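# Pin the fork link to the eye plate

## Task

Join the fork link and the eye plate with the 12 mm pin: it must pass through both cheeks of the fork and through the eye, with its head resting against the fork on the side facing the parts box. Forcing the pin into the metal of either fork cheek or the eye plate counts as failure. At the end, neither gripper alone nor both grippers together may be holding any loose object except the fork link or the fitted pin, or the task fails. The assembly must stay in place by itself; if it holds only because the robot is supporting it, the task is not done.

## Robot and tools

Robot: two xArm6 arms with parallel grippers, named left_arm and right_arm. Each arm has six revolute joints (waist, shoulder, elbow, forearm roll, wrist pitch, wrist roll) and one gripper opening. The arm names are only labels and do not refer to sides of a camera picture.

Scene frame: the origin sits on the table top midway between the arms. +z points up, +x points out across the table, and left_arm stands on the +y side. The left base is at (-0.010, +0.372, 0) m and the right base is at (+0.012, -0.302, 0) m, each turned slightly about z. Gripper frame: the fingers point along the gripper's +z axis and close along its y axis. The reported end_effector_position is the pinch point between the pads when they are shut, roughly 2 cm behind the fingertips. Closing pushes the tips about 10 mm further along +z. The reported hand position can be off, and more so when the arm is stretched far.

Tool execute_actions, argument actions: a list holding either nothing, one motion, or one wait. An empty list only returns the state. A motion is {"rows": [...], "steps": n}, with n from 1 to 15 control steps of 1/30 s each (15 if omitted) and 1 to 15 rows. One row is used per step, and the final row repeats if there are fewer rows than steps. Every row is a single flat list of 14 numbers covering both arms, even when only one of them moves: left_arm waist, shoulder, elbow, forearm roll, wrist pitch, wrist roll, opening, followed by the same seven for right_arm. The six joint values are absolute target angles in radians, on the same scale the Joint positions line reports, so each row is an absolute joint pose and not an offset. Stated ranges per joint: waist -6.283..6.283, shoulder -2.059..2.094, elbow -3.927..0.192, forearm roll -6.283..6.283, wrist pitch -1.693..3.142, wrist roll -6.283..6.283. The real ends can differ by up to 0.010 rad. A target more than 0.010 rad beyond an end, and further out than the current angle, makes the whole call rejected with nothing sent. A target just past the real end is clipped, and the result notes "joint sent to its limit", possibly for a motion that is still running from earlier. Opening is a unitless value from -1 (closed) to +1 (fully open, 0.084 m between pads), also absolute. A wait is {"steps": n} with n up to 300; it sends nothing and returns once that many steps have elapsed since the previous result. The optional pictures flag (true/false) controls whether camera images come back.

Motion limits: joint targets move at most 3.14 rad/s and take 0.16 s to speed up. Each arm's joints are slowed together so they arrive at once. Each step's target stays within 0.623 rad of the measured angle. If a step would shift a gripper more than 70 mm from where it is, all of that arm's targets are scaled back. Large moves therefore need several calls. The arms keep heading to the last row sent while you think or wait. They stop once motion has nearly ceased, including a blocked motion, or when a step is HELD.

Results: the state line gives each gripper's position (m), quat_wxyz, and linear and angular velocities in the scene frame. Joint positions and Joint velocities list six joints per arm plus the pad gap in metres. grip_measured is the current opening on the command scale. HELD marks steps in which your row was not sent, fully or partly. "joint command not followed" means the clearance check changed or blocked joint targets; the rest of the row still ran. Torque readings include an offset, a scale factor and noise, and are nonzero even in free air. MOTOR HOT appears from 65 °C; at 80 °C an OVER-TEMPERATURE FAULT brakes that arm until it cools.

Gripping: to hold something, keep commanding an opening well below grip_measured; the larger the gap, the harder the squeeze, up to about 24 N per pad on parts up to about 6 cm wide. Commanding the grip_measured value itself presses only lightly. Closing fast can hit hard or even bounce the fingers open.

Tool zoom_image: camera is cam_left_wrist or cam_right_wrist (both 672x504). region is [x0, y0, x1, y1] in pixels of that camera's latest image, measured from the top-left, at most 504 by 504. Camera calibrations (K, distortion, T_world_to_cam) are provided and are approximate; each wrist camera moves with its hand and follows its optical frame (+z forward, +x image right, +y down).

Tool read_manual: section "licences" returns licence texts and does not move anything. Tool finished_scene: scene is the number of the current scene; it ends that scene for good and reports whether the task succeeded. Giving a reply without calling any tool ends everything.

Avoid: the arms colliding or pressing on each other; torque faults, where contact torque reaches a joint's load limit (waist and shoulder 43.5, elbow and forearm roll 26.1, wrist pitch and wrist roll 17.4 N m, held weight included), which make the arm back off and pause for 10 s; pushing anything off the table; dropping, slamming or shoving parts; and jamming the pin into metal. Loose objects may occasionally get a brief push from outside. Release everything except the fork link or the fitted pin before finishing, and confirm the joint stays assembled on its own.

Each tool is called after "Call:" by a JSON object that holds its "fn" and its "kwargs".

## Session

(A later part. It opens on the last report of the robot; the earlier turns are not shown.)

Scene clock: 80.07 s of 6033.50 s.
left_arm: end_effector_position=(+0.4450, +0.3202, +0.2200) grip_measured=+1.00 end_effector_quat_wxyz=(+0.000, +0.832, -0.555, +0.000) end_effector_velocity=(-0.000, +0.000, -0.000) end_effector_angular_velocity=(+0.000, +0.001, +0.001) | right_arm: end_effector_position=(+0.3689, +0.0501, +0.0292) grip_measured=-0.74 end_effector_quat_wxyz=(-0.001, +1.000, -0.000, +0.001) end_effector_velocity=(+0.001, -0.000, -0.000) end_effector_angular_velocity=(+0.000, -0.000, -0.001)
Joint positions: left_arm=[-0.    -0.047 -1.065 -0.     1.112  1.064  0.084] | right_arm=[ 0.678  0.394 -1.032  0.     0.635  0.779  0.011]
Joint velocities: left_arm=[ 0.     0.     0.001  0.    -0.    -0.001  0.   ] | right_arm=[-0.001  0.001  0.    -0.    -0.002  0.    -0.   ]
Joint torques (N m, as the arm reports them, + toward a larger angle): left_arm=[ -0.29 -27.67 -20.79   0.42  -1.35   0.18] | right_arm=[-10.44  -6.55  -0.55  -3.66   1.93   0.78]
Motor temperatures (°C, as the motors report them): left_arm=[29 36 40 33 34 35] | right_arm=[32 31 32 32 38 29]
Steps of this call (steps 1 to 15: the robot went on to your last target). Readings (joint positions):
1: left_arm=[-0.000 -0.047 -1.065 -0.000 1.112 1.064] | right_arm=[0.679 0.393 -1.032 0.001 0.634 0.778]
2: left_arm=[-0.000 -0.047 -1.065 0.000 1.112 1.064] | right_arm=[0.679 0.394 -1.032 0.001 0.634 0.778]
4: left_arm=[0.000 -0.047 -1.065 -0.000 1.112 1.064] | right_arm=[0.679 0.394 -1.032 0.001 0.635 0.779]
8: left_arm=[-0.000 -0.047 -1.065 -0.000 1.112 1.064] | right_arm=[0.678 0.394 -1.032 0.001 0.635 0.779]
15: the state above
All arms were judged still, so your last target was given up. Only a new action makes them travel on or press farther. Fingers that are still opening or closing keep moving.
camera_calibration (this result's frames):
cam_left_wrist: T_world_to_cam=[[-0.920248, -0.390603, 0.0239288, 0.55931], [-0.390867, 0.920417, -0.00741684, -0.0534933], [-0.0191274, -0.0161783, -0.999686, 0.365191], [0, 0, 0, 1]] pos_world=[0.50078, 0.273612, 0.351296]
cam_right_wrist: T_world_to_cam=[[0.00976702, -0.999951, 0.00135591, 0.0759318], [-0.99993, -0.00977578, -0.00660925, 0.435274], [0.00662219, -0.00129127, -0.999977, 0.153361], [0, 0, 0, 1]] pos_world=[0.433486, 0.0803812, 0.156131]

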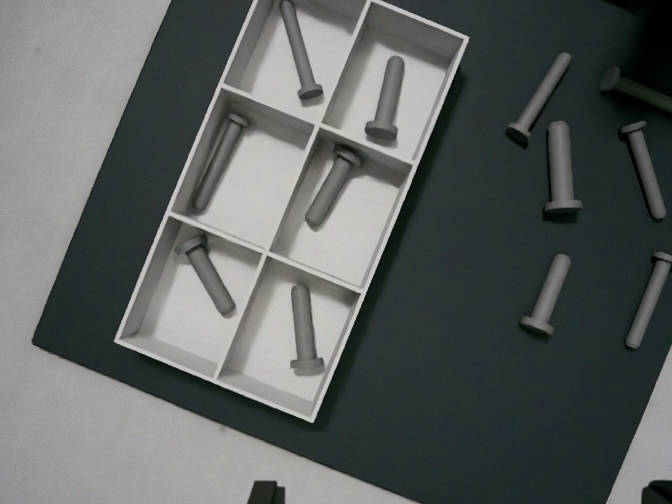

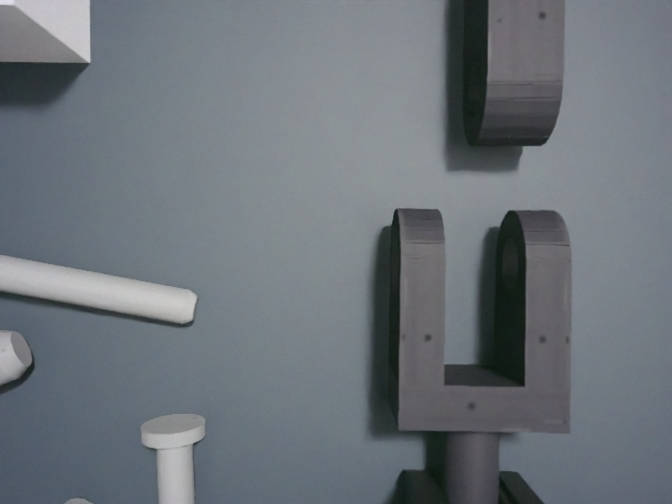

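Call:
{"fn": "execute_actions", "kwargs": {"actions": [{"rows":[[0.0,-0.047,-1.065,0,1.112,1.064,1,0.678,0.3844,-1.029,0,0.645,0.779,-1],[0.0,-0.047,-1.065,0,1.112,1.064,1,0.678,0.3844,-1.029,0,0.645,0.779,-1],[0.0,-0.047,-1.065,0,1.112,1.064,1,0.678,0.3844,-1.029,0,0.645,0.779,-1],[0.0,-0.047,-1.065,0,1.112,1.064,1,0.678,0.3844,-1.029,0,0.645,0.779,-1],[0.0,-0.047,-1.065,0,1.112,1.064,1,0.678,0.3844,-1.029,0,0.645,0.779,-1],[0.0,-0.047,-1.065,0,1.112,1.064,1,0.666,0.3737,-1.012,0,0.638,0.767,-1]]}], "pictures": false}}

Call:
{"fn": "execute_actions", "kwargs": {"actions": [{"steps":15}]}}

Scene clock: 92.90 s of 6033.50 s.
left_arm: end_effector_position=(+0.4450, +0.3202, +0.2200) grip_measured=+1.00 end_effector_quat_wxyz=(+0.000, +0.832, -0.555, +0.000) end_effector_velocity=(-0.000, +0.000, +0.000) end_effector_angular_velocity=(+0.000, -0.000, -0.001) | right_arm: end_effector_position=(+0.3679, +0.0407, +0.0302) grip_measured=-0.74 end_effector_quat_wxyz=(+0.002, +1.000, -0.000, -0.002) end_effector_velocity=(-0.001, -0.002, +0.000) end_effector_angular_velocity=(-0.000, +0.000, +0.004)
Joint positions: left_arm=[ 0.    -0.047 -1.065  0.     1.112  1.064  0.084] | right_arm=[ 0.666  0.376 -1.011 -0.     0.639  0.768  0.011]
Joint velocities: left_arm=[ 0. -0.  0.  0. -0.  0. -0.] | right_arm=[-0.002 -0.006  0.008  0.    -0.002 -0.006  0.   ]
Joint torques (N m, as the arm reports them, + toward a larger angle): left_arm=[ -0.49 -27.7  -20.25   0.51  -1.3    0.2 ] | right_arm=[ -2.63 -13.43  -4.8   -0.93   1.12   0.81]
Motor temperatures (°C, as the motors report them): left_arm=[29 36 40 33 34 35] | right_arm=[32 31 31 32 38 29]
Steps of this call (steps 1 to 90: nothing new was sent; then 9.33 s passed at rest; steps 91 to 105: all 15 steps of this action). Readings (joint positions):
91: left_arm=[-0.000 -0.047 -1.065 -0.000 1.112 1.064] | right_arm=[0.677 0.393 -1.032 -0.000 0.635 0.779]
92: left_arm=[0.000 -0.047 -1.065 -0.000 1.112 1.064] | right_arm=[0.677 0.393 -1.032 -0.000 0.636 0.779]
94: left_arm=[0.000 -0.047 -1.065 -0.000 1.112 1.064] | right_arm=[0.676 0.391 -1.030 -0.001 0.640 0.779]
98: left_arm=[0.000 -0.047 -1.065 -0.000 1.112 1.064] | right_arm=[0.671 0.384 -1.022 -0.001 0.641 0.774]
105: the state above

Scene clock: 93.40 s of 6033.50 s.
left_arm: end_effector_position=(+0.4450, +0.3202, +0.2200) grip_measured=+1.00 end_effector_quat_wxyz=(+0.000, +0.832, -0.555, +0.000) end_effector_velocity=(-0.000, +0.000, -0.000) end_effector_angular_velocity=(+0.001, +0.000, +0.000) | right_arm: end_effector_position=(+0.3681, +0.0408, +0.0308) grip_measured=-0.74 end_effector_quat_wxyz=(+0.001, +1.000, -0.000, -0.001) end_effector_velocity=(+0.001, +0.000, +0.001) end_effector_angular_velocity=(+0.002, -0.002, -0.001)
Joint positions: left_arm=[-0.    -0.047 -1.065  0.     1.112  1.064  0.084] | right_arm=[ 0.666  0.375 -1.01  -0.     0.639  0.767  0.011]
Joint velocities: left_arm=[-0.     0.     0.     0.001 -0.    -0.001 -0.   ] | right_arm=[-0.001 -0.001 -0.001  0.    -0.001  0.     0.   ]
Joint torques (N m, as the arm reports them, + toward a larger angle): left_arm=[ -0.34 -27.62 -20.54   0.25  -1.32   0.24] | right_arm=[ -0.82 -16.69  -8.28  -0.58  -0.22   0.67]
Motor temperatures (°C, as the motors report them): left_arm=[29 36 40 33 34 35] | right_arm=[32 31 31 32 38 29]
Steps of this call (steps 1 to 15: the robot went on to your last target). Readings (joint positions):
1: left_arm=[0.000 -0.047 -1.065 0.000 1.112 1.064] | right_arm=[0.666 0.376 -1.010 -0.000 0.639 0.767]
2: left_arm=[0.000 -0.047 -1.065 0.000 1.112 1.064] | right_arm=[0.665 0.376 -1.010 -0.000 0.639 0.767]
4: left_arm=[0.000 -0.047 -1.065 -0.000 1.112 1.064] | right_arm=[0.665 0.375 -1.010 -0.000 0.639 0.767]
8: left_arm=[-0.000 -0.047 -1.065 0.000 1.112 1.064] | right_arm=[0.665 0.375 -1.010 -0.000 0.639 0.767]
15: the state above
All arms were judged still, so your last target was given up. Only a new action makes them travel on or press farther. Fingers that are still opening or closing keep moving.
camera_calibration (this result's frames):
cam_left_wrist: T_world_to_cam=[[-0.920248, -0.390603, 0.0239286, 0.55931], [-0.390867, 0.920417, -0.00741688, -0.0534933], [-0.0191272, -0.0161783, -0.999686, 0.365191], [0, 0, 0, 1]] pos_world=[0.50078, 0.273612, 0.351297]
cam_right_wrist: T_world_to_cam=[[0.0100408, -0.999929, 0.00645483, 0.0663835], [-0.999948, -0.0100517, -0.00165659, 0.434256], [0.00172136, -0.00643787, -0.999978, 0.156912], [0, 0, 0, 1]] pos_world=[0.433296, 0.0717539, 0.1572]

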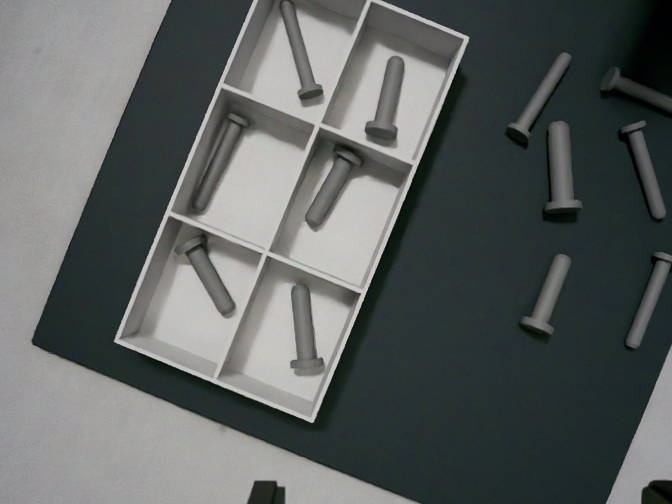

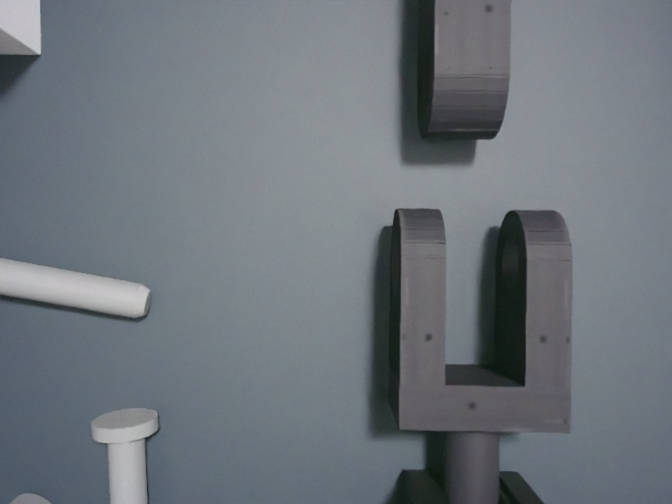

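Call:
{"fn": "execute_actions", "kwargs": {"actions": [{"rows":[[0.0,-0.047,-1.065,0,1.112,1.064,1,0.653,0.3977,-1.056,0,0.658,0.754,-1]]}], "pictures": false}}

Call:
{"fn": "execute_actions", "kwargs": {"actions": [{"steps":15}]}}

Scene clock: 101.13 s of 6033.50 s.
left_arm: end_effector_position=(+0.4450, +0.3202, +0.2200) grip_measured=+1.00 end_effector_quat_wxyz=(+0.000, +0.832, -0.555, +0.000) end_effector_velocity=(-0.000, +0.000, -0.000) end_effector_angular_velocity=(+0.000, +0.000, +0.001) | right_arm: end_effector_position=(+0.3807, +0.0443, +0.0335) grip_measured=-0.74 end_effector_quat_wxyz=(-0.000, +1.000, +0.000, +0.000) end_effector_velocity=(+0.001, +0.001, +0.001) end_effector_angular_velocity=(+0.002, -0.002, +0.001)
Joint positions: left_arm=[ 0.    -0.047 -1.065 -0.     1.112  1.064  0.084] | right_arm=[ 0.653  0.397 -1.055  0.     0.658  0.754  0.011]
Joint velocities: left_arm=[ 0.     0.     0.     0.    -0.    -0.001 -0.   ] | right_arm=[ 0.     0.002 -0.006  0.     0.001 -0.001  0.   ]
Joint torques (N m, as the arm reports them, + toward a larger angle): left_arm=[ -0.4  -27.87 -20.44   0.27  -1.23   0.34] | right_arm=[ -0.23 -20.98 -12.13  -0.43  -1.8    0.68]
Motor temperatures (°C, as the motors report them): left_arm=[29 36 40 33 34 35] | right_arm=[32 31 32 32 38 29]
Steps of this call (steps 1 to 90: nothing new was sent; then 4.23 s passed at rest; steps 91 to 105: all 15 steps of this action). Readings (joint positions):
91: left_arm=[0.000 -0.047 -1.065 0.000 1.112 1.064] | right_arm=[0.666 0.374 -1.012 0.000 0.638 0.767]
92: left_arm=[0.000 -0.047 -1.065 0.000 1.112 1.064] | right_arm=[0.665 0.376 -1.015 0.000 0.640 0.766]
94: left_arm=[0.000 -0.047 -1.065 -0.000 1.112 1.064] | right_arm=[0.660 0.386 -1.034 0.000 0.648 0.760]
98: left_arm=[-0.000 -0.047 -1.065 0.000 1.112 1.064] | right_arm=[0.654 0.395 -1.052 -0.000 0.655 0.756]
105: the state above

Scene clock: 101.63 s of 6033.50 s.
left_arm: end_effector_position=(+0.4450, +0.3202, +0.2200) grip_measured=+1.00 end_effector_quat_wxyz=(+0.000, +0.832, -0.555, +0.000) end_effector_velocity=(+0.000, +0.000, +0.000) end_effector_angular_velocity=(-0.000, -0.000, -0.002) | right_arm: end_effector_position=(+0.3809, +0.0444, +0.0336) grip_measured=-0.74 end_effector_quat_wxyz=(-0.000, +1.000, +0.000, +0.000) end_effector_velocity=(+0.000, +0.000, +0.000) end_effector_angular_velocity=(+0.001, -0.001, +0.001)
Joint positions: left_arm=[-0.    -0.047 -1.065 -0.     1.112  1.064  0.084] | right_arm=[ 0.653  0.398 -1.056  0.     0.658  0.754  0.011]
Joint velocities: left_arm=[ 0.    -0.    -0.    -0.     0.     0.002 -0.   ] | right_arm=[ 0.    -0.    -0.     0.    -0.001 -0.    -0.   ]
Joint torques (N m, as the arm reports them, + toward a larger angle): left_arm=[ -0.32 -27.9  -20.6    0.22  -1.37   0.4 ] | right_arm=[ -0.37 -21.1  -12.12  -0.23  -1.81   0.54]
Motor temperatures (°C, as the motors report them): left_arm=[29 36 40 33 34 35] | right_arm=[32 31 32 32 38 29]
Steps of this call (steps 1 to 15: the robot went on to your last target). Readings (joint positions):
1: left_arm=[-0.000 -0.047 -1.065 -0.000 1.112 1.064] | right_arm=[0.653 0.397 -1.056 0.000 0.658 0.754]
2: left_arm=[0.000 -0.047 -1.065 0.000 1.112 1.064] | right_arm=[0.653 0.398 -1.056 0.000 0.658 0.754]
4: left_arm=[-0.000 -0.047 -1.065 -0.000 1.112 1.064] | right_arm=[0.653 0.398 -1.056 0.000 0.658 0.754]
8: left_arm=[-0.000 -0.047 -1.065 0.000 1.112 1.064] | right_arm=[0.653 0.398 -1.056 0.000 0.658 0.754]
15: the state above
All arms were judged still, so your last target was given up. Only a new action makes them travel on or press farther. Fingers that are still opening or closing keep moving.
camera_calibration (this result's frames):
cam_left_wrist: T_world_to_cam=[[-0.920248, -0.390603, 0.0239288, 0.55931], [-0.390867, 0.920417, -0.0074168, -0.0534932], [-0.0191274, -0.0161783, -0.999686, 0.365191], [0, 0, 0, 1]] pos_world=[0.50078, 0.273612, 0.351296]
cam_right_wrist: T_world_to_cam=[[0.0104182, -0.999939, 0.00373445, 0.0697339], [-0.999936, -0.0104346, -0.00440037, 0.44719], [0.00443907, -0.00368836, -0.999983, 0.158598], [0, 0, 0, 1]] pos_world=[0.445731, 0.0749808, 0.160302]

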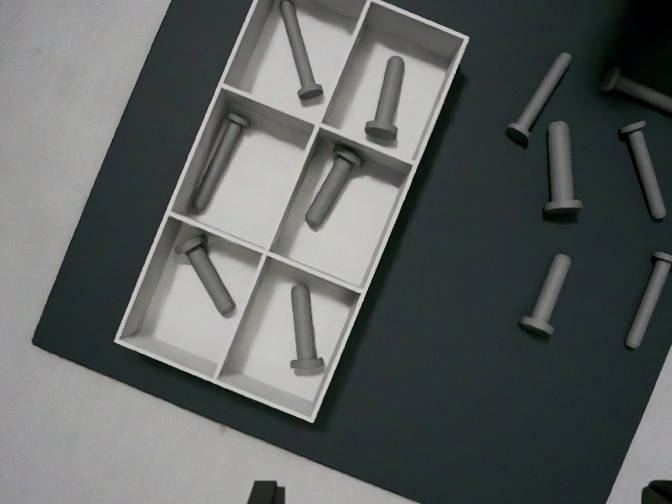

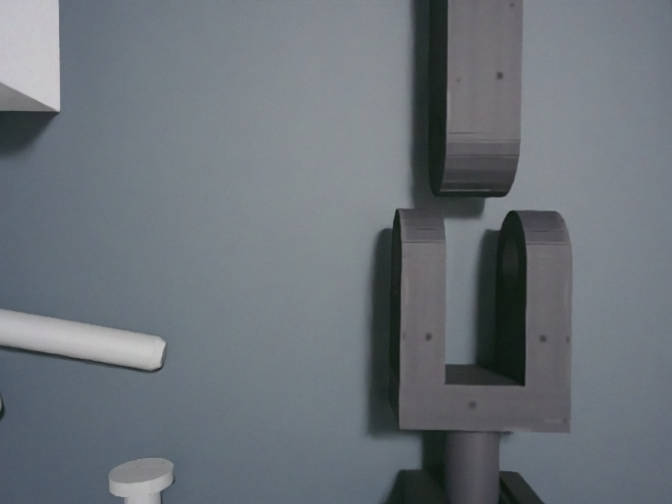

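Call:
{"fn": "execute_actions", "kwargs": {"actions": [{"rows":[[0.0,-0.047,-1.065,0,1.112,1.064,1,0.6372,0.4225,-1.0975,0,0.675,0.738,-1]]}], "pictures": false}}

Call:
{"fn": "execute_actions", "kwargs": {"actions": [{"rows":[[0.0,-0.047,-1.065,0,1.112,1.064,1,0.6202,0.4473,-1.1383,0,0.691,0.721,-1]]}], "pictures": false}}

Call:
{"fn": "execute_actions", "kwargs": {"actions": [{"steps":15}]}}

Scene clock: 110.47 s of 6033.50 s.
left_arm: end_effector_position=(+0.4450, +0.3202, +0.2200) grip_measured=+1.00 end_effector_quat_wxyz=(+0.000, +0.832, -0.555, +0.000) end_effector_velocity=(-0.000, -0.000, -0.000) end_effector_angular_velocity=(-0.001, +0.000, +0.001) | right_arm: end_effector_position=(+0.3932, +0.0449, +0.0341) grip_measured=-0.74 end_effector_quat_wxyz=(+0.000, +1.000, +0.000, -0.000) end_effector_velocity=(+0.002, +0.000, +0.001) end_effector_angular_velocity=(+0.001, -0.001, -0.001)
Joint positions: left_arm=[ 0.    -0.047 -1.065 -0.     1.112  1.064  0.084] | right_arm=[ 0.637  0.422 -1.097  0.     0.675  0.738  0.011]
Joint velocities: left_arm=[ 0.     0.     0.    -0.001 -0.    -0.001  0.   ] | right_arm=[-0.002  0.001 -0.005  0.     0.002 -0.002  0.   ]
Joint torques (N m, as the arm reports them, + toward a larger angle): left_arm=[ -0.11 -27.5  -20.75  -0.14  -1.38   0.25] | right_arm=[ -0.19 -21.73 -12.31  -0.37  -1.66   0.69]
Motor temperatures (°C, as the motors report them): left_arm=[29 36 40 33 34 35] | right_arm=[32 31 32 32 38 29]
Steps of this call (steps 1 to 90: nothing new was sent; then 5.33 s passed at rest; steps 91 to 105: all 15 steps of this action). Readings (joint positions):
91: left_arm=[0.000 -0.047 -1.065 -0.000 1.112 1.064] | right_arm=[0.653 0.398 -1.056 0.000 0.658 0.754]
92: left_arm=[-0.000 -0.047 -1.065 0.000 1.112 1.064] | right_arm=[0.652 0.400 -1.059 0.000 0.660 0.752]
94: left_arm=[-0.000 -0.047 -1.065 0.000 1.112 1.064] | right_arm=[0.645 0.410 -1.077 0.000 0.667 0.746]
98: left_arm=[-0.000 -0.047 -1.065 -0.000 1.112 1.064] | right_arm=[0.638 0.420 -1.093 -0.000 0.673 0.740]
105: the state above

Scene clock: 110.97 s of 6033.50 s.
left_arm: end_effector_position=(+0.4450, +0.3202, +0.2200) grip_measured=+1.00 end_effector_quat_wxyz=(+0.000, +0.832, -0.555, +0.000) end_effector_velocity=(+0.000, -0.000, +0.000) end_effector_angular_velocity=(-0.002, -0.000, +0.001) | right_arm: end_effector_position=(+0.4060, +0.0446, +0.0343) grip_measured=-0.74 end_effector_quat_wxyz=(+0.000, +1.000, +0.000, -0.000) end_effector_velocity=(+0.001, -0.001, -0.001) end_effector_angular_velocity=(-0.002, +0.002, -0.000)
Joint positions: left_arm=[-0.    -0.047 -1.065 -0.     1.112  1.064  0.084] | right_arm=[ 0.621  0.447 -1.138  0.     0.691  0.721  0.011]
Joint velocities: left_arm=[ 0.    -0.    -0.001 -0.002 -0.    -0.     0.   ] | right_arm=[-0.002  0.005 -0.004  0.     0.002 -0.002 -0.   ]
Joint torques (N m, as the arm reports them, + toward a larger angle): left_arm=[ -0.53 -27.56 -20.54   0.1   -1.4    0.22] | right_arm=[ -0.26 -22.03 -12.3   -0.29  -1.71   0.76]
Motor temperatures (°C, as the motors report them): left_arm=[29 36 40 33 34 35] | right_arm=[32 31 32 32 38 29]
Steps of this call (steps 1 to 15: all 15 steps of this action). Readings (joint positions):
1: left_arm=[-0.000 -0.047 -1.065 0.000 1.112 1.064] | right_arm=[0.637 0.422 -1.097 0.000 0.675 0.738]
2: left_arm=[0.000 -0.047 -1.065 0.000 1.112 1.064] | right_arm=[0.636 0.424 -1.101 0.000 0.677 0.736]
4: left_arm=[-0.000 -0.047 -1.065 -0.000 1.112 1.064] | right_arm=[0.629 0.435 -1.118 0.000 0.683 0.729]
8: left_arm=[0.000 -0.047 -1.065 -0.000 1.112 1.064] | right_arm=[0.622 0.445 -1.134 0.000 0.689 0.723]
15: the state above

Scene clock: 111.47 s of 6033.50 s.
left_arm: end_effector_position=(+0.4450, +0.3202, +0.2200) grip_measured=+1.00 end_effector_quat_wxyz=(+0.000, +0.832, -0.555, +0.000) end_effector_velocity=(-0.000, +0.000, -0.000) end_effector_angular_velocity=(+0.000, +0.000, -0.001) | right_arm: end_effector_position=(+0.4062, +0.0445, +0.0343) grip_measured=-0.74 end_effector_quat_wxyz=(-0.000, +1.000, +0.000, +0.000) end_effector_velocity=(+0.000, -0.000, +0.001) end_effector_angular_velocity=(+0.000, -0.000, -0.000)
Joint positions: left_arm=[ 0.    -0.047 -1.065  0.     1.112  1.064  0.084] | right_arm=[ 0.62   0.447 -1.138  0.     0.691  0.721  0.011]
Joint velocities: left_arm=[-0.    -0.     0.001  0.    -0.     0.001 -0.   ] | right_arm=[-0.    -0.002 -0.    -0.     0.001 -0.    -0.   ]
Joint torques (N m, as the arm reports them, + toward a larger angle): left_arm=[ -0.58 -27.38 -20.51   0.34  -1.2    0.41] | right_arm=[ -0.37 -22.14 -12.23  -0.49  -1.72   0.67]
Motor temperatures (°C, as the motors report them): left_arm=[29 36 40 33 34 35] | right_arm=[32 31 32 32 38 29]
Steps of this call (steps 1 to 15: the robot went on to your last target). Readings (joint positions):
1: left_arm=[0.000 -0.047 -1.065 -0.000 1.112 1.064] | right_arm=[0.620 0.447 -1.138 0.000 0.691 0.721]
2: left_arm=[0.000 -0.047 -1.065 0.000 1.112 1.064] | right_arm=[0.620 0.447 -1.138 0.000 0.691 0.721]
4: left_arm=[-0.000 -0.047 -1.065 -0.000 1.112 1.064] | right_arm=[0.620 0.447 -1.138 0.000 0.691 0.721]
8: left_arm=[-0.000 -0.047 -1.065 -0.000 1.112 1.064] | right_arm=[0.620 0.447 -1.138 0.000 0.691 0.721]
15: the state above
All arms were judged still, so your last target was given up. Only a new action makes them travel on or press farther. Fingers that are still opening or closing keep moving.
camera_calibration (this result's frames):
cam_left_wrist: T_world_to_cam=[[-0.920248, -0.390603, 0.0239287, 0.55931], [-0.390867, 0.920417, -0.00741683, -0.0534933], [-0.0191273, -0.0161783, -0.999686, 0.365191], [0, 0, 0, 1]] pos_world=[0.50078, 0.273612, 0.351297]
cam_right_wrist: T_world_to_cam=[[0.010654, -0.999936, 0.00392614, 0.0695492], [-0.999934, -0.0106705, -0.00418809, 0.472531], [0.00422972, -0.00388126, -0.999984, 0.159329], [0, 0, 0, 1]] pos_world=[0.471085, 0.0752052, 0.161032]

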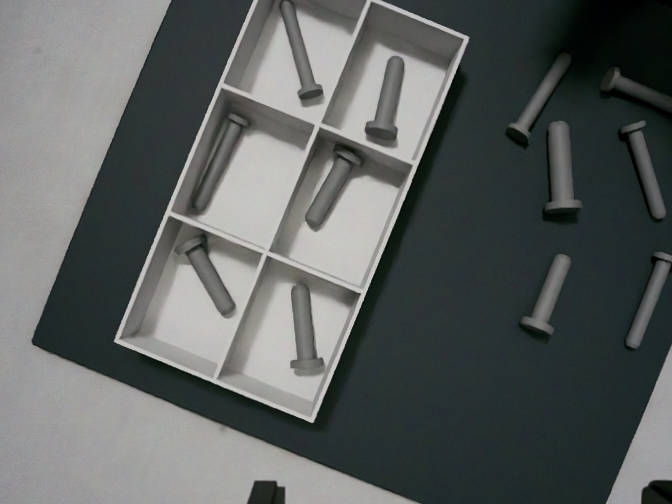

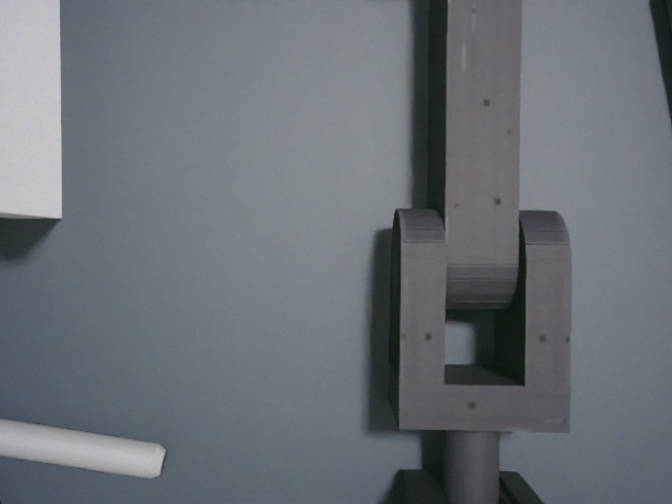

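Call:
{"fn": "execute_actions", "kwargs": {"actions": [{"rows":[[0.0,-0.047,-1.065,0,1.112,1.064,1,0.619,0.452,-1.1415,0,0.6895,0.72,-1]],"steps":10}], "pictures": false}}

Call:
{"fn": "execute_actions", "kwargs": {"actions": [{"rows":[[0.0,-0.047,-1.065,0,1.112,1.064,1,0.619,0.452,-1.1415,0,0.6895,0.72,0]]}], "pictures": false}}

Call:
{"fn": "execute_actions", "kwargs": {"actions": [{"rows":[[0.0,-0.047,-1.065,0,1.112,1.064,1,0.619,0.2,-1.2,0,1.0,0.72,0]]}], "pictures": false}}

Call:
{"fn": "execute_actions", "kwargs": {"actions": [{"rows":[[0.0,-0.047,-1.065,0,1.112,1.064,1,-0.101,0.2,-1.399,1.571,1.571,2.078,-1]]}], "pictures": false}}

Call:
{"fn": "execute_actions", "kwargs": {"actions": [{"steps":60}], "pictures": false}}

Call:
{"fn": "execute_actions", "kwargs": {"actions": [{"rows":[[0.0,-0.047,-1.065,0,1.112,1.064,1,-0.101,0.8,-1.399,1.571,1.571,2.078,-1]]}], "pictures": false}}

Call:
{"fn": "execute_actions", "kwargs": {"actions": [{"steps":40}]}}

Scene clock: 133.23 s of 6033.50 s.
left_arm: end_effector_position=(+0.4450, +0.3202, +0.2200) grip_measured=+1.00 end_effector_quat_wxyz=(+0.000, +0.832, -0.555, +0.000) end_effector_velocity=(+0.000, +0.000, +0.000) end_effector_angular_velocity=(+0.000, -0.000, -0.001) | right_arm: end_effector_position=(+0.4073, +0.0446, +0.0332) grip_measured=-0.74 end_effector_quat_wxyz=(-0.000, +1.000, +0.000, +0.000) end_effector_velocity=(+0.000, -0.000, -0.000) end_effector_angular_velocity=(-0.000, +0.000, -0.000)
Joint positions: left_arm=[-0.    -0.047 -1.065  0.     1.112  1.064  0.084] | right_arm=[ 0.619  0.452 -1.141 -0.     0.69   0.72   0.011]
Joint velocities: left_arm=[ 0.     0.    -0.001  0.     0.     0.001  0.   ] | right_arm=[-0.001  0.001 -0.001  0.     0.    -0.001 -0.   ]
Joint torques (N m, as the arm reports them, + toward a larger angle): left_arm=[ -0.31 -27.52 -20.8    0.43  -1.55   0.37] | right_arm=[ -0.32 -21.93 -12.18  -0.3   -1.68   0.66]
Motor temperatures (°C, as the motors report them): left_arm=[29 36 40 33 35 35] | right_arm=[32 32 33 32 38 29]
Steps of this call (steps 1 to 90: nothing new was sent; then 18.43 s passed at rest; steps 91 to 100: all 10 steps of this action). Readings (joint positions):
91: left_arm=[0.000 -0.047 -1.065 -0.000 1.112 1.064] | right_arm=[0.620 0.447 -1.138 -0.000 0.691 0.721]
92: left_arm=[-0.000 -0.047 -1.065 0.000 1.112 1.064] | right_arm=[0.620 0.448 -1.139 -0.000 0.691 0.721]
94: left_arm=[0.000 -0.047 -1.065 0.000 1.112 1.064] | right_arm=[0.619 0.450 -1.140 -0.000 0.690 0.720]
98: left_arm=[-0.000 -0.047 -1.065 0.000 1.112 1.064] | right_arm=[0.619 0.452 -1.141 -0.000 0.690 0.720]
100: the state above

Scene clock: 133.73 s of 6033.50 s.
left_arm: end_effector_position=(+0.4450, +0.3202, +0.2200) grip_measured=+1.00 end_effector_quat_wxyz=(+0.000, +0.832, -0.555, +0.000) end_effector_velocity=(-0.000, -0.000, -0.000) end_effector_angular_velocity=(-0.002, +0.000, +0.000) | right_arm: end_effector_position=(+0.4073, +0.0446, +0.0332) grip_measured=-0.01 end_effector_quat_wxyz=(-0.000, +1.000, +0.000, +0.000) end_effector_velocity=(-0.001, +0.001, -0.000) end_effector_angular_velocity=(-0.000, +0.000, +0.001)
Joint positions: left_arm=[ 0.    -0.047 -1.065  0.     1.112  1.064  0.084] | right_arm=[ 0.619  0.452 -1.142 -0.     0.689  0.72   0.044]
Joint velocities: left_arm=[-0.    -0.     0.001 -0.002 -0.     0.001 -0.   ] | right_arm=[ 0.001  0.     0.     0.    -0.     0.     0.   ]
Joint torques (N m, as the arm reports them, + toward a larger angle): left_arm=[ -0.41 -27.59 -20.86   0.15  -1.33   0.42] | right_arm=[ -0.1  -21.08 -11.76  -0.27  -1.49   0.75]
Motor temperatures (°C, as the motors report them): left_arm=[29 36 40 33 35 35] | right_arm=[32 32 33 32 38 29]
Steps of this call (steps 1 to 15: all 15 steps of this action). Readings (joint positions):
1: left_arm=[-0.000 -0.047 -1.065 0.000 1.112 1.064] | right_arm=[0.619 0.452 -1.141 -0.000 0.690 0.720]
2: left_arm=[-0.000 -0.047 -1.065 -0.000 1.112 1.064] | right_arm=[0.619 0.452 -1.142 -0.000 0.689 0.720]
4: left_arm=[-0.000 -0.047 -1.065 0.000 1.112 1.064] | right_arm=[0.619 0.451 -1.142 -0.000 0.689 0.720]
8: left_arm=[-0.000 -0.047 -1.065 0.000 1.112 1.064] | right_arm=[0.619 0.452 -1.142 -0.000 0.689 0.720]
15: the state above

Scene clock: 134.23 s of 6033.50 s.
left_arm: end_effector_position=(+0.4450, +0.3202, +0.2200) grip_measured=+1.00 end_effector_quat_wxyz=(+0.000, +0.832, -0.555, +0.000) end_effector_velocity=(-0.000, +0.000, -0.000) end_effector_angular_velocity=(+0.001, +0.001, +0.000) | right_arm: end_effector_position=(+0.4008, +0.0389, +0.1602) grip_measured=-0.01 end_effector_quat_wxyz=(-0.002, +1.000, +0.000, +0.002) end_effector_velocity=(-0.031, -0.027, +0.015) end_effector_angular_velocity=(-0.074, +0.085, -0.000)
Joint positions: left_arm=[ 0.    -0.047 -1.065  0.     1.112  1.064  0.084] | right_arm=[ 0.619  0.209 -1.199 -0.     0.985  0.72   0.044]
Joint velocities: left_arm=[-0.    -0.     0.001  0.     0.    -0.     0.   ] | right_arm=[-0.    -0.07   0.022  0.001  0.161  0.    -0.   ]
Joint torques (N m, as the arm reports them, + toward a larger angle): left_arm=[ -0.58 -27.74 -20.33   0.21  -1.26   0.43] | right_arm=[ -0.06 -16.68 -12.09  -0.31  -1.56   0.56]
Motor temperatures (°C, as the motors report them): left_arm=[29 36 40 33 35 35] | right_arm=[32 32 33 32 38 29]
Steps of this call (steps 1 to 15: all 15 steps of this action). Readings (joint positions):
1: left_arm=[0.000 -0.047 -1.065 -0.000 1.112 1.064] | right_arm=[0.619 0.452 -1.142 -0.000 0.690 0.720]
2: left_arm=[0.000 -0.047 -1.065 -0.000 1.112 1.064] | right_arm=[0.619 0.450 -1.142 0.000 0.694 0.720]
4: left_arm=[-0.000 -0.047 -1.065 0.000 1.112 1.064] | right_arm=[0.619 0.422 -1.144 0.000 0.736 0.720]
8: left_arm=[0.000 -0.047 -1.065 0.000 1.112 1.064] | right_arm=[0.619 0.314 -1.176 -0.000 0.856 0.720]
15: the state above

Scene clock: 134.73 s of 6033.50 s.
left_arm: end_effector_position=(+0.4450, +0.3202, +0.2200) grip_measured=+1.00 end_effector_quat_wxyz=(+0.000, +0.832, -0.555, +0.000) end_effector_velocity=(-0.000, -0.000, -0.000) end_effector_angular_velocity=(+0.000, +0.000, +0.000) | right_arm: end_effector_position=(+0.4447, -0.0623, +0.2252) grip_measured=-1.00 end_effector_quat_wxyz=(-0.105, +0.794, -0.538, -0.262) end_effector_velocity=(+0.121, -0.046, +0.307) end_effector_angular_velocity=(+1.100, +1.628, -2.937)
Joint positions: left_arm=[-0.    -0.047 -1.065 -0.     1.112  1.064  0.084] | right_arm=[ 0.159  0.203 -1.328  0.549  1.368  1.27   0.   ]
Joint velocities: left_arm=[-0.    -0.     0.001  0.     0.    -0.    -0.   ] | right_arm=[-1.004 -0.013 -0.273  1.808  0.768  1.802  0.   ]
Joint torques (N m, as the arm reports them, + toward a larger angle): left_arm=[ -0.12 -27.2  -20.69   0.42  -1.18   0.31] | right_arm=[  4.04 -19.05 -13.07   1.09  -0.71   0.74]
Motor temperatures (°C, as the motors report them): left_arm=[29 36 40 33 35 35] | right_arm=[32 32 33 32 38 29]
Steps of this call (steps 1 to 15: all 15 steps of this action). Readings (joint positions):
1: left_arm=[0.000 -0.047 -1.065 -0.000 1.112 1.064] | right_arm=[0.619 0.207 -1.198 0.000 0.990 0.720]
2: left_arm=[0.000 -0.047 -1.065 0.000 1.112 1.064] | right_arm=[0.616 0.206 -1.199 0.004 0.997 0.725]
4: left_arm=[-0.000 -0.047 -1.065 0.000 1.112 1.064] | right_arm=[0.579 0.206 -1.211 0.046 1.037 0.766]
8: left_arm=[-0.000 -0.047 -1.065 0.000 1.112 1.064] | right_arm=[0.425 0.206 -1.257 0.195 1.163 0.916]
15: the state above

Scene clock: 136.73 s of 6033.50 s.
left_arm: end_effector_position=(+0.4450, +0.3202, +0.2200) grip_measured=+1.00 end_effector_quat_wxyz=(+0.000, +0.832, -0.555, +0.000) end_effector_velocity=(-0.000, -0.000, -0.000) end_effector_angular_velocity=(-0.001, +0.000, +0.000) | right_arm: end_effector_position=(+0.5388, -0.0508, +0.4554) grip_measured=-1.00 end_effector_quat_wxyz=(+0.240, -0.240, +0.665, +0.665) end_effector_velocity=(-0.001, +0.000, +0.001) end_effector_angular_velocity=(+0.000, -0.002, +0.001)
Joint positions: left_arm=[-0.    -0.047 -1.065 -0.     1.112  1.064  0.084] | right_arm=[-0.101  0.2   -1.399  1.571  1.571  2.078  0.   ]
Joint velocities: left_arm=[-0.     0.     0.    -0.001  0.     0.     0.   ] | right_arm=[ 0.    -0.002 -0.     0.     0.001 -0.     0.   ]
Joint torques (N m, as the arm reports them, + toward a larger angle): left_arm=[  0.04 -27.87 -20.43   0.2   -1.3    0.32] | right_arm=[  0.06 -19.17 -13.5    2.49   0.51   0.65]
Motor temperatures (°C, as the motors report them): left_arm=[29 36 40 33 35 35] | right_arm=[32 32 33 32 38 29]
Steps of this call (steps 1 to 45: the robot went on to your last target; steps 46 to 60: nothing new was sent). Readings (joint positions):
1: left_arm=[-0.000 -0.047 -1.065 0.000 1.112 1.064] | right_arm=[0.127 0.203 -1.336 0.610 1.392 1.331]
2: left_arm=[0.000 -0.047 -1.065 0.000 1.112 1.064] | right_arm=[0.099 0.202 -1.344 0.672 1.414 1.392]
4: left_arm=[-0.000 -0.047 -1.065 -0.000 1.112 1.064] | right_arm=[0.052 0.202 -1.357 0.794 1.450 1.514]
8: left_arm=[-0.000 -0.047 -1.065 0.000 1.112 1.064] | right_arm=[-0.006 0.201 -1.373 1.027 1.497 1.725]
60: the state above
All arms were judged still, so your last target was given up. Only a new action makes them travel on or press farther. Fingers that are still opening or closing keep moving.

Scene clock: 137.23 s of 6033.50 s.
left_arm: end_effector_position=(+0.4450, +0.3202, +0.2200) grip_measured=+1.00 end_effector_quat_wxyz=(+0.000, +0.832, -0.555, +0.000) end_effector_velocity=(-0.000, +0.000, -0.000) end_effector_angular_velocity=(+0.001, -0.000, -0.001) | right_arm: end_effector_position=(+0.5710, -0.0508, +0.2877) grip_measured=-1.00 end_effector_quat_wxyz=(+0.135, -0.135, +0.694, +0.694) end_effector_velocity=(+0.015, -0.000, -0.400) end_effector_angular_velocity=(+0.000, +0.715, -0.000)
Joint positions: left_arm=[-0.    -0.047 -1.065  0.     1.112  1.064  0.084] | right_arm=[-0.101  0.506 -1.399  1.571  1.571  2.078  0.   ]
Joint velocities: left_arm=[ 0.    -0.     0.     0.001 -0.     0.001  0.   ] | right_arm=[-0.     0.716 -0.     0.     0.001 -0.     0.   ]
Joint torques (N m, as the arm reports them, + toward a larger angle): left_arm=[ -0.13 -27.42 -20.41   0.13  -1.14   0.31] | right_arm=[ -0.24 -22.71 -12.18   2.11   1.07   0.75]
Motor temperatures (°C, as the motors report them): left_arm=[29 36 40 33 35 35] | right_arm=[32 32 33 32 38 29]
Steps of this call (steps 1 to 15: all 15 steps of this action). Readings (joint positions):
1: left_arm=[0.000 -0.047 -1.065 0.000 1.112 1.064] | right_arm=[-0.101 0.200 -1.399 1.571 1.571 2.078]
2: left_arm=[0.000 -0.047 -1.065 -0.000 1.112 1.064] | right_arm=[-0.101 0.203 -1.400 1.571 1.571 2.078]
4: left_arm=[-0.000 -0.047 -1.065 0.000 1.112 1.064] | right_arm=[-0.101 0.234 -1.406 1.572 1.572 2.078]
8: left_arm=[0.000 -0.047 -1.065 0.000 1.112 1.064] | right_arm=[-0.101 0.339 -1.398 1.571 1.571 2.078]
15: the state above

Scene clock: 138.57 s of 6033.50 s.
left_arm: end_effector_position=(+0.4450, +0.3202, +0.2200) grip_measured=+1.00 end_effector_quat_wxyz=(+0.000, +0.832, -0.555, +0.000) end_effector_velocity=(+0.000, +0.000, +0.000) end_effector_angular_velocity=(+0.001, -0.000, -0.001) | right_arm: end_effector_position=(+0.5531, -0.0508, +0.1250) grip_measured=-1.00 end_effector_quat_wxyz=(+0.032, -0.032, +0.706, +0.706) end_effector_velocity=(-0.001, +0.000, -0.001) end_effector_angular_velocity=(+0.000, +0.002, +0.001)
Joint positions: left_arm=[ 0.    -0.047 -1.065  0.     1.112  1.064  0.084] | right_arm=[-0.101  0.8   -1.399  1.571  1.571  2.078  0.   ]
Joint velocities: left_arm=[ 0.    -0.    -0.     0.001 -0.     0.001 -0.   ] | right_arm=[ 0.     0.003  0.    -0.     0.    -0.     0.   ]
Joint torques (N m, as the arm reports them, + toward a larger angle): left_arm=[ -0.78 -27.42 -20.5    0.41  -1.42   0.48] | right_arm=[ -0.24 -23.72 -10.07   1.57   1.38   0.64]
Motor temperatures (°C, as the motors report them): left_arm=[29 36 40 33 35 35] | right_arm=[32 32 33 32 38 29]
Steps of this call (steps 1 to 30: the robot went on to your last target; steps 31 to 40: nothing new was sent). Readings (joint positions):
1: left_arm=[0.000 -0.047 -1.065 0.000 1.112 1.064] | right_arm=[-0.101 0.530 -1.399 1.571 1.571 2.078]
2: left_arm=[-0.000 -0.047 -1.065 -0.000 1.112 1.064] | right_arm=[-0.101 0.554 -1.399 1.571 1.571 2.078]
4: left_arm=[-0.000 -0.047 -1.065 0.000 1.112 1.064] | right_arm=[-0.101 0.602 -1.399 1.571 1.571 2.078]
8: left_arm=[-0.000 -0.047 -1.065 0.000 1.112 1.064] | right_arm=[-0.101 0.697 -1.399 1.571 1.571 2.078]
40: the state above
All arms were judged still, so your last target was given up. Only a new action makes them travel on or press farther. Fingers that are still opening or closing keep moving.
camera_calibration (this result's frames):
cam_left_wrist: T_world_to_cam=[[-0.920248, -0.390603, 0.0239285, 0.55931], [-0.390867, 0.920417, -0.00741689, -0.0534932], [-0.0191272, -0.0161783, -0.999686, 0.365191], [0, 0, 0, 1]] pos_world=[0.50078, 0.273612, 0.351297]
cam_right_wrist: T_world_to_cam=[[-0.101994, -0.00421186, 0.994776, -0.0386624], [0.994774, 0.00420941, 0.102012, -0.49707], [-0.00461708, 0.999982, 0.00376052, 0.179419], [0, 0, 0, 1]] pos_world=[0.491357, -0.177486, 0.0884928]

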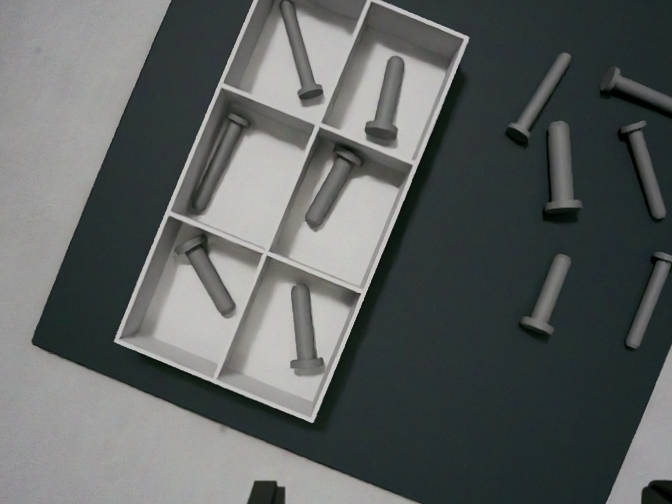

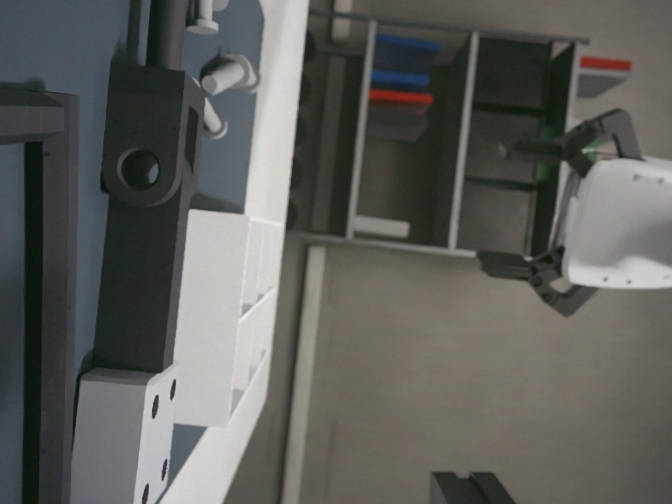

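Call:
{"fn": "execute_actions", "kwargs": {"actions": [{"rows":[[-0.32,0.0917,-0.855,0,0.763,0.736,-0.2,-0.101,0.892,-1.399,1.571,1.571,2.078,-1]]}], "pictures": false}}

Call:
{"fn": "execute_actions", "kwargs": {"actions": [{"steps":30}]}}

Call:
{"fn": "zoom_image", "kwargs": {"camera": "cam_right_wrist", "region": [170,150,370,330]}}

Scene clock: 148.30 s of 6033.50 s.
left_arm: end_effector_position=(+0.4060, +0.1984, +0.1128) grip_measured=-0.22 end_effector_quat_wxyz=(+0.000, +0.833, -0.553, -0.002) end_effector_velocity=(-0.132, -0.168, -0.181) end_effector_angular_velocity=(+0.031, +0.069, -0.021) | right_arm: end_effector_position=(+0.5386, -0.0508, +0.0774) grip_measured=-1.00 end_effector_quat_wxyz=(+0.001, -0.001, +0.707, +0.707) end_effector_velocity=(-0.006, +0.000, -0.011) end_effector_angular_velocity=(-0.001, +0.026, +0.001)
Joint positions: left_arm=[-0.282  0.076 -0.879 -0.     0.807  0.777  0.035] | right_arm=[-0.101  0.89  -1.4    1.571  1.571  2.078  0.   ]
Joint velocities: left_arm=[-0.457  0.212  0.321  0.    -0.457 -0.437 -0.   ] | right_arm=[ 0.001  0.016  0.009 -0.001 -0.001  0.     0.   ]
Joint torques (N m, as the arm reports them, + toward a larger angle): left_arm=[  7.24 -37.03 -23.14   0.35  -1.3    0.6 ] | right_arm=[  0.04 -23.35  -9.07   1.22   1.51   0.71]
Motor temperatures (°C, as the motors report them): left_arm=[29 36 40 33 35 35] | right_arm=[32 32 33 32 38 29]
Steps of this call (steps 1 to 90: nothing new was sent; then 6.23 s passed at rest; steps 91 to 105: all 15 steps of this action). Readings (joint positions):
91: left_arm=[-0.000 -0.047 -1.065 0.000 1.112 1.064] | right_arm=[-0.101 0.800 -1.399 1.571 1.571 2.078]
92: left_arm=[-0.003 -0.046 -1.063 0.000 1.107 1.059] | right_arm=[-0.101 0.803 -1.400 1.571 1.571 2.078]
94: left_arm=[-0.034 -0.035 -1.045 0.000 1.069 1.024] | right_arm=[-0.101 0.830 -1.405 1.572 1.572 2.078]
98: left_arm=[-0.129 0.010 -0.979 -0.000 0.972 0.932] | right_arm=[-0.101 0.886 -1.393 1.570 1.570 2.078]
105: the state above

Scene clock: 149.30 s of 6033.50 s.
left_arm: end_effector_position=(+0.3972, +0.1837, +0.1001) grip_measured=-0.22 end_effector_quat_wxyz=(-0.000, +0.834, -0.552, +0.000) end_effector_velocity=(+0.001, -0.000, +0.000) end_effector_angular_velocity=(-0.001, -0.001, -0.001) | right_arm: end_effector_position=(+0.5378, -0.0508, +0.0758) grip_measured=-1.00 end_effector_quat_wxyz=(-0.000, +0.000, +0.707, +0.707) end_effector_velocity=(+0.001, -0.001, +0.001) end_effector_angular_velocity=(-0.000, -0.001, -0.001)
Joint positions: left_arm=[-0.32   0.092 -0.855 -0.     0.763  0.736  0.035] | right_arm=[-0.101  0.892 -1.399  1.571  1.571  2.078  0.   ]
Joint velocities: left_arm=[-0.     0.    -0.001 -0.     0.     0.001 -0.   ] | right_arm=[-0.001 -0.001  0.     0.    -0.     0.     0.   ]
Joint torques (N m, as the arm reports them, + toward a larger angle): left_arm=[ -0.64 -29.29 -18.22   0.21  -1.31   0.29] | right_arm=[ -0.41 -23.41  -9.32   1.21   1.47   0.68]
Motor temperatures (°C, as the motors report them): left_arm=[29 36 40 33 35 35] | right_arm=[32 32 33 32 38 29]
Steps of this call (steps 1 to 30: the robot went on to your last target). Readings (joint positions):
1: left_arm=[-0.295 0.082 -0.870 -0.000 0.794 0.765] | right_arm=[-0.101 0.890 -1.400 1.571 1.571 2.078]
2: left_arm=[-0.303 0.086 -0.865 -0.000 0.785 0.756] | right_arm=[-0.101 0.891 -1.400 1.571 1.571 2.078]
4: left_arm=[-0.311 0.088 -0.860 0.000 0.774 0.746] | right_arm=[-0.101 0.891 -1.399 1.571 1.571 2.078]
8: left_arm=[-0.317 0.090 -0.858 -0.000 0.765 0.738] | right_arm=[-0.101 0.892 -1.399 1.571 1.571 2.078]
30: the state above
All arms were judged still, so your last target was given up. Only a new action makes them travel on or press farther. Fingers that are still opening or closing keep moving.
camera_calibration (this result's frames):
cam_left_wrist: T_world_to_cam=[[-0.917092, -0.397969, 0.0237085, 0.465013], [-0.398236, 0.917251, -0.00766472, 0.0560401], [-0.0186963, -0.0164708, -0.99969, 0.242031], [0, 0, 0, 1]] pos_world=[0.453302, 0.137645, 0.231361]
cam_right_wrist: T_world_to_cam=[[-0.0101046, -0.00419809, 0.99994, -0.0411251], [0.99994, 0.00421036, 0.0101223, -0.472593], [-0.0042526, 0.999982, 0.00415529, 0.179309], [0, 0, 0, 1]] pos_world=[0.472912, -0.177489, 0.0451613]

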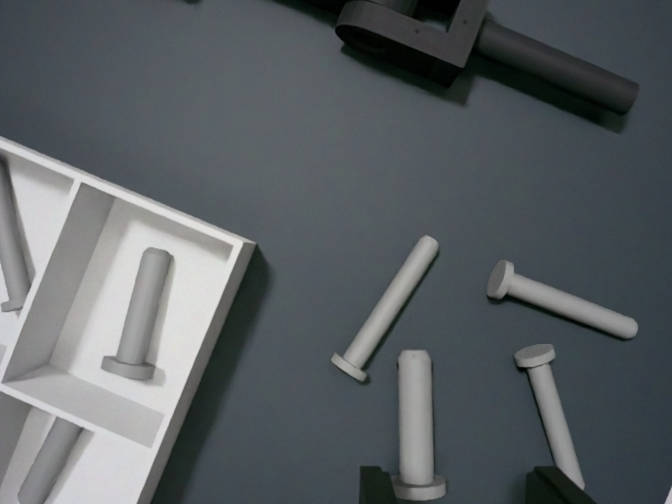

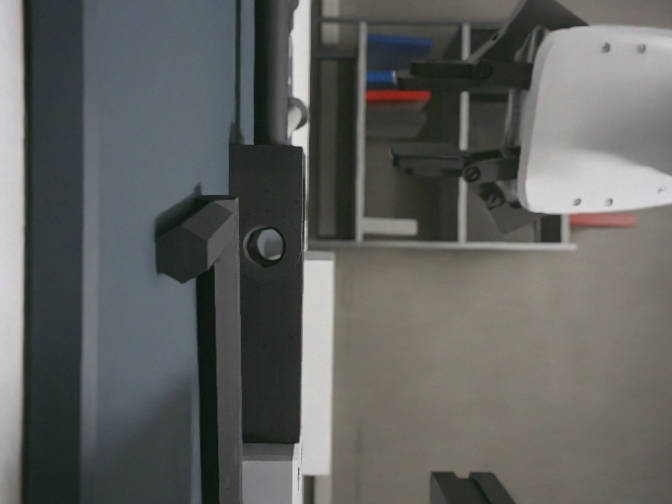

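Region (170, 150, 370, 330) of cam_right_wrist's 672x504 image, scaled by 2.520, with more detail than that image has; it fills the top 454 rows of this view, and the rest is white.

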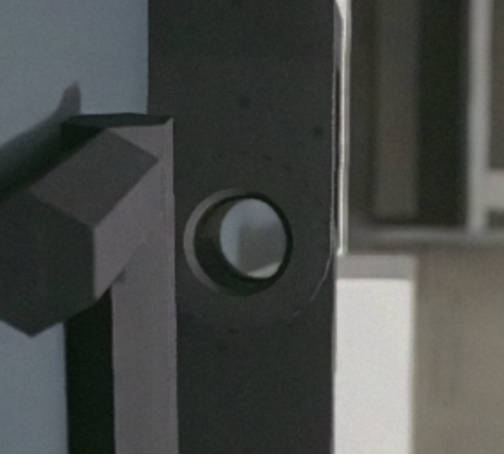

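Call:
{"fn": "execute_actions", "kwargs": {"actions": [{"rows":[[-0.32,0.2506,-0.819,0,0.5686,0.736,-0.45,-0.101,0.892,-1.399,1.571,1.571,2.078,-1]]}], "pictures": false}}

Call:
{"fn": "execute_actions", "kwargs": {"actions": [{"steps":20}]}}

Scene clock: 155.80 s of 6033.50 s.
left_arm: end_effector_position=(+0.3980, +0.1834, +0.0329) grip_measured=-0.47 end_effector_quat_wxyz=(-0.000, +0.834, -0.552, +0.001) end_effector_velocity=(-0.001, +0.000, -0.010) end_effector_angular_velocity=(-0.002, -0.003, -0.001) | right_arm: end_effector_position=(+0.5378, -0.0508, +0.0758) grip_measured=-1.00 end_effector_quat_wxyz=(-0.000, +0.000, +0.707, +0.707) end_effector_velocity=(-0.000, -0.000, -0.000) end_effector_angular_velocity=(+0.001, +0.000, -0.000)
Joint positions: left_arm=[-0.32   0.247 -0.821 -0.     0.572  0.736  0.024] | right_arm=[-0.101  0.892 -1.399  1.571  1.571  2.078  0.   ]
Joint velocities: left_arm=[ 0.     0.021  0.009 -0.    -0.033  0.001  0.   ] | right_arm=[-0.001  0.001 -0.    -0.     0.001 -0.     0.   ]
Joint torques (N m, as the arm reports them, + toward a larger angle): left_arm=[ -0.87 -31.38 -15.82   0.47  -1.29   0.32] | right_arm=[ -0.11 -23.55  -9.19   1.31   1.55   0.74]
Motor temperatures (°C, as the motors report them): left_arm=[29 36 40 33 35 35] | right_arm=[32 32 33 32 38 29]
Steps of this call (steps 1 to 90: nothing new was sent; then 3.00 s passed at rest; steps 91 to 105: all 15 steps of this action). Readings (joint positions):
91: left_arm=[-0.320 0.092 -0.855 -0.000 0.763 0.736] | right_arm=[-0.101 0.892 -1.399 1.571 1.571 2.078]
92: left_arm=[-0.320 0.094 -0.855 -0.000 0.758 0.736] | right_arm=[-0.101 0.892 -1.399 1.571 1.571 2.078]
94: left_arm=[-0.320 0.123 -0.851 -0.000 0.715 0.736] | right_arm=[-0.101 0.892 -1.399 1.571 1.571 2.078]
98: left_arm=[-0.320 0.225 -0.820 0.000 0.609 0.736] | right_arm=[-0.101 0.892 -1.399 1.571 1.571 2.078]
105: the state above

Scene clock: 156.47 s of 6033.50 s.
left_arm: end_effector_position=(+0.3976, +0.1835, +0.0316) grip_measured=-0.47 end_effector_quat_wxyz=(-0.000, +0.834, -0.552, +0.001) end_effector_velocity=(-0.001, +0.000, -0.001) end_effector_angular_velocity=(+0.001, +0.001, +0.001) | right_arm: end_effector_position=(+0.5378, -0.0508, +0.0758) grip_measured=-1.00 end_effector_quat_wxyz=(-0.000, +0.000, +0.707, +0.707) end_effector_velocity=(+0.001, -0.001, +0.000) end_effector_angular_velocity=(-0.000, -0.001, -0.002)
Joint positions: left_arm=[-0.32   0.25  -0.82   0.     0.569  0.736  0.024] | right_arm=[-0.101  0.892 -1.399  1.571  1.571  2.078  0.   ]
Joint velocities: left_arm=[ 0.     0.001  0.001 -0.    -0.001 -0.001  0.   ] | right_arm=[-0.001 -0.001 -0.     0.    -0.001  0.     0.   ]
Joint torques (N m, as the arm reports them, + toward a larger angle): left_arm=[  0.03 -24.13 -13.09   0.32  -1.33   0.29] | right_arm=[ -0.03 -23.75  -9.15   1.11   1.46   0.66]
Motor temperatures (°C, as the motors report them): left_arm=[29 36 40 33 35 35] | right_arm=[32 32 33 32 38 29]
Steps of this call (steps 1 to 15: the robot went on to your last target; steps 16 to 20: nothing new was sent). Readings (joint positions):
1: left_arm=[-0.320 0.248 -0.821 -0.000 0.571 0.736] | right_arm=[-0.101 0.892 -1.399 1.571 1.571 2.078]
2: left_arm=[-0.320 0.248 -0.820 -0.000 0.570 0.736] | right_arm=[-0.101 0.892 -1.399 1.571 1.571 2.078]
4: left_arm=[-0.320 0.249 -0.820 -0.000 0.569 0.736] | right_arm=[-0.101 0.892 -1.399 1.571 1.571 2.078]
8: left_arm=[-0.320 0.249 -0.820 -0.000 0.569 0.736] | right_arm=[-0.101 0.892 -1.399 1.571 1.571 2.078]
20: the state above
All arms were judged still, so your last target was given up. Only a new action makes them travel on or press farther. Fingers that are still opening or closing keep moving.
camera_calibration (this result's frames):
cam_left_wrist: T_world_to_cam=[[-0.917127, -0.397939, 0.0228742, 0.466957], [-0.398209, 0.917254, -0.00860102, 0.0558702], [-0.0175588, -0.0169969, -0.999701, 0.173264], [0, 0, 0, 1]] pos_world=[0.453549, 0.137518, 0.163011]
cam_right_wrist: T_world_to_cam=[[-0.0100996, -0.00419783, 0.99994, -0.0411256], [0.99994, 0.00421035, 0.0101172, -0.472592], [-0.00425257, 0.999982, 0.00415505, 0.179309], [0, 0, 0, 1]] pos_world=[0.472911, -0.177489, 0.0451595]

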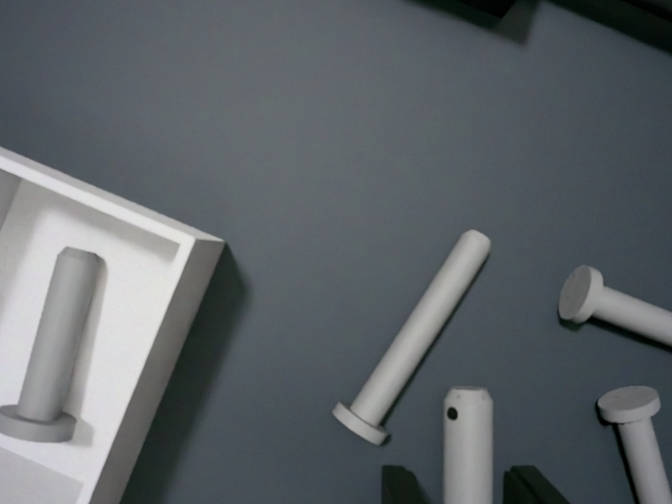

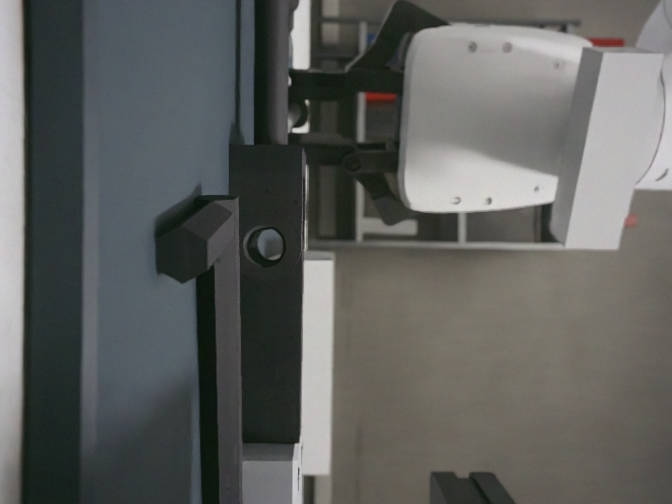

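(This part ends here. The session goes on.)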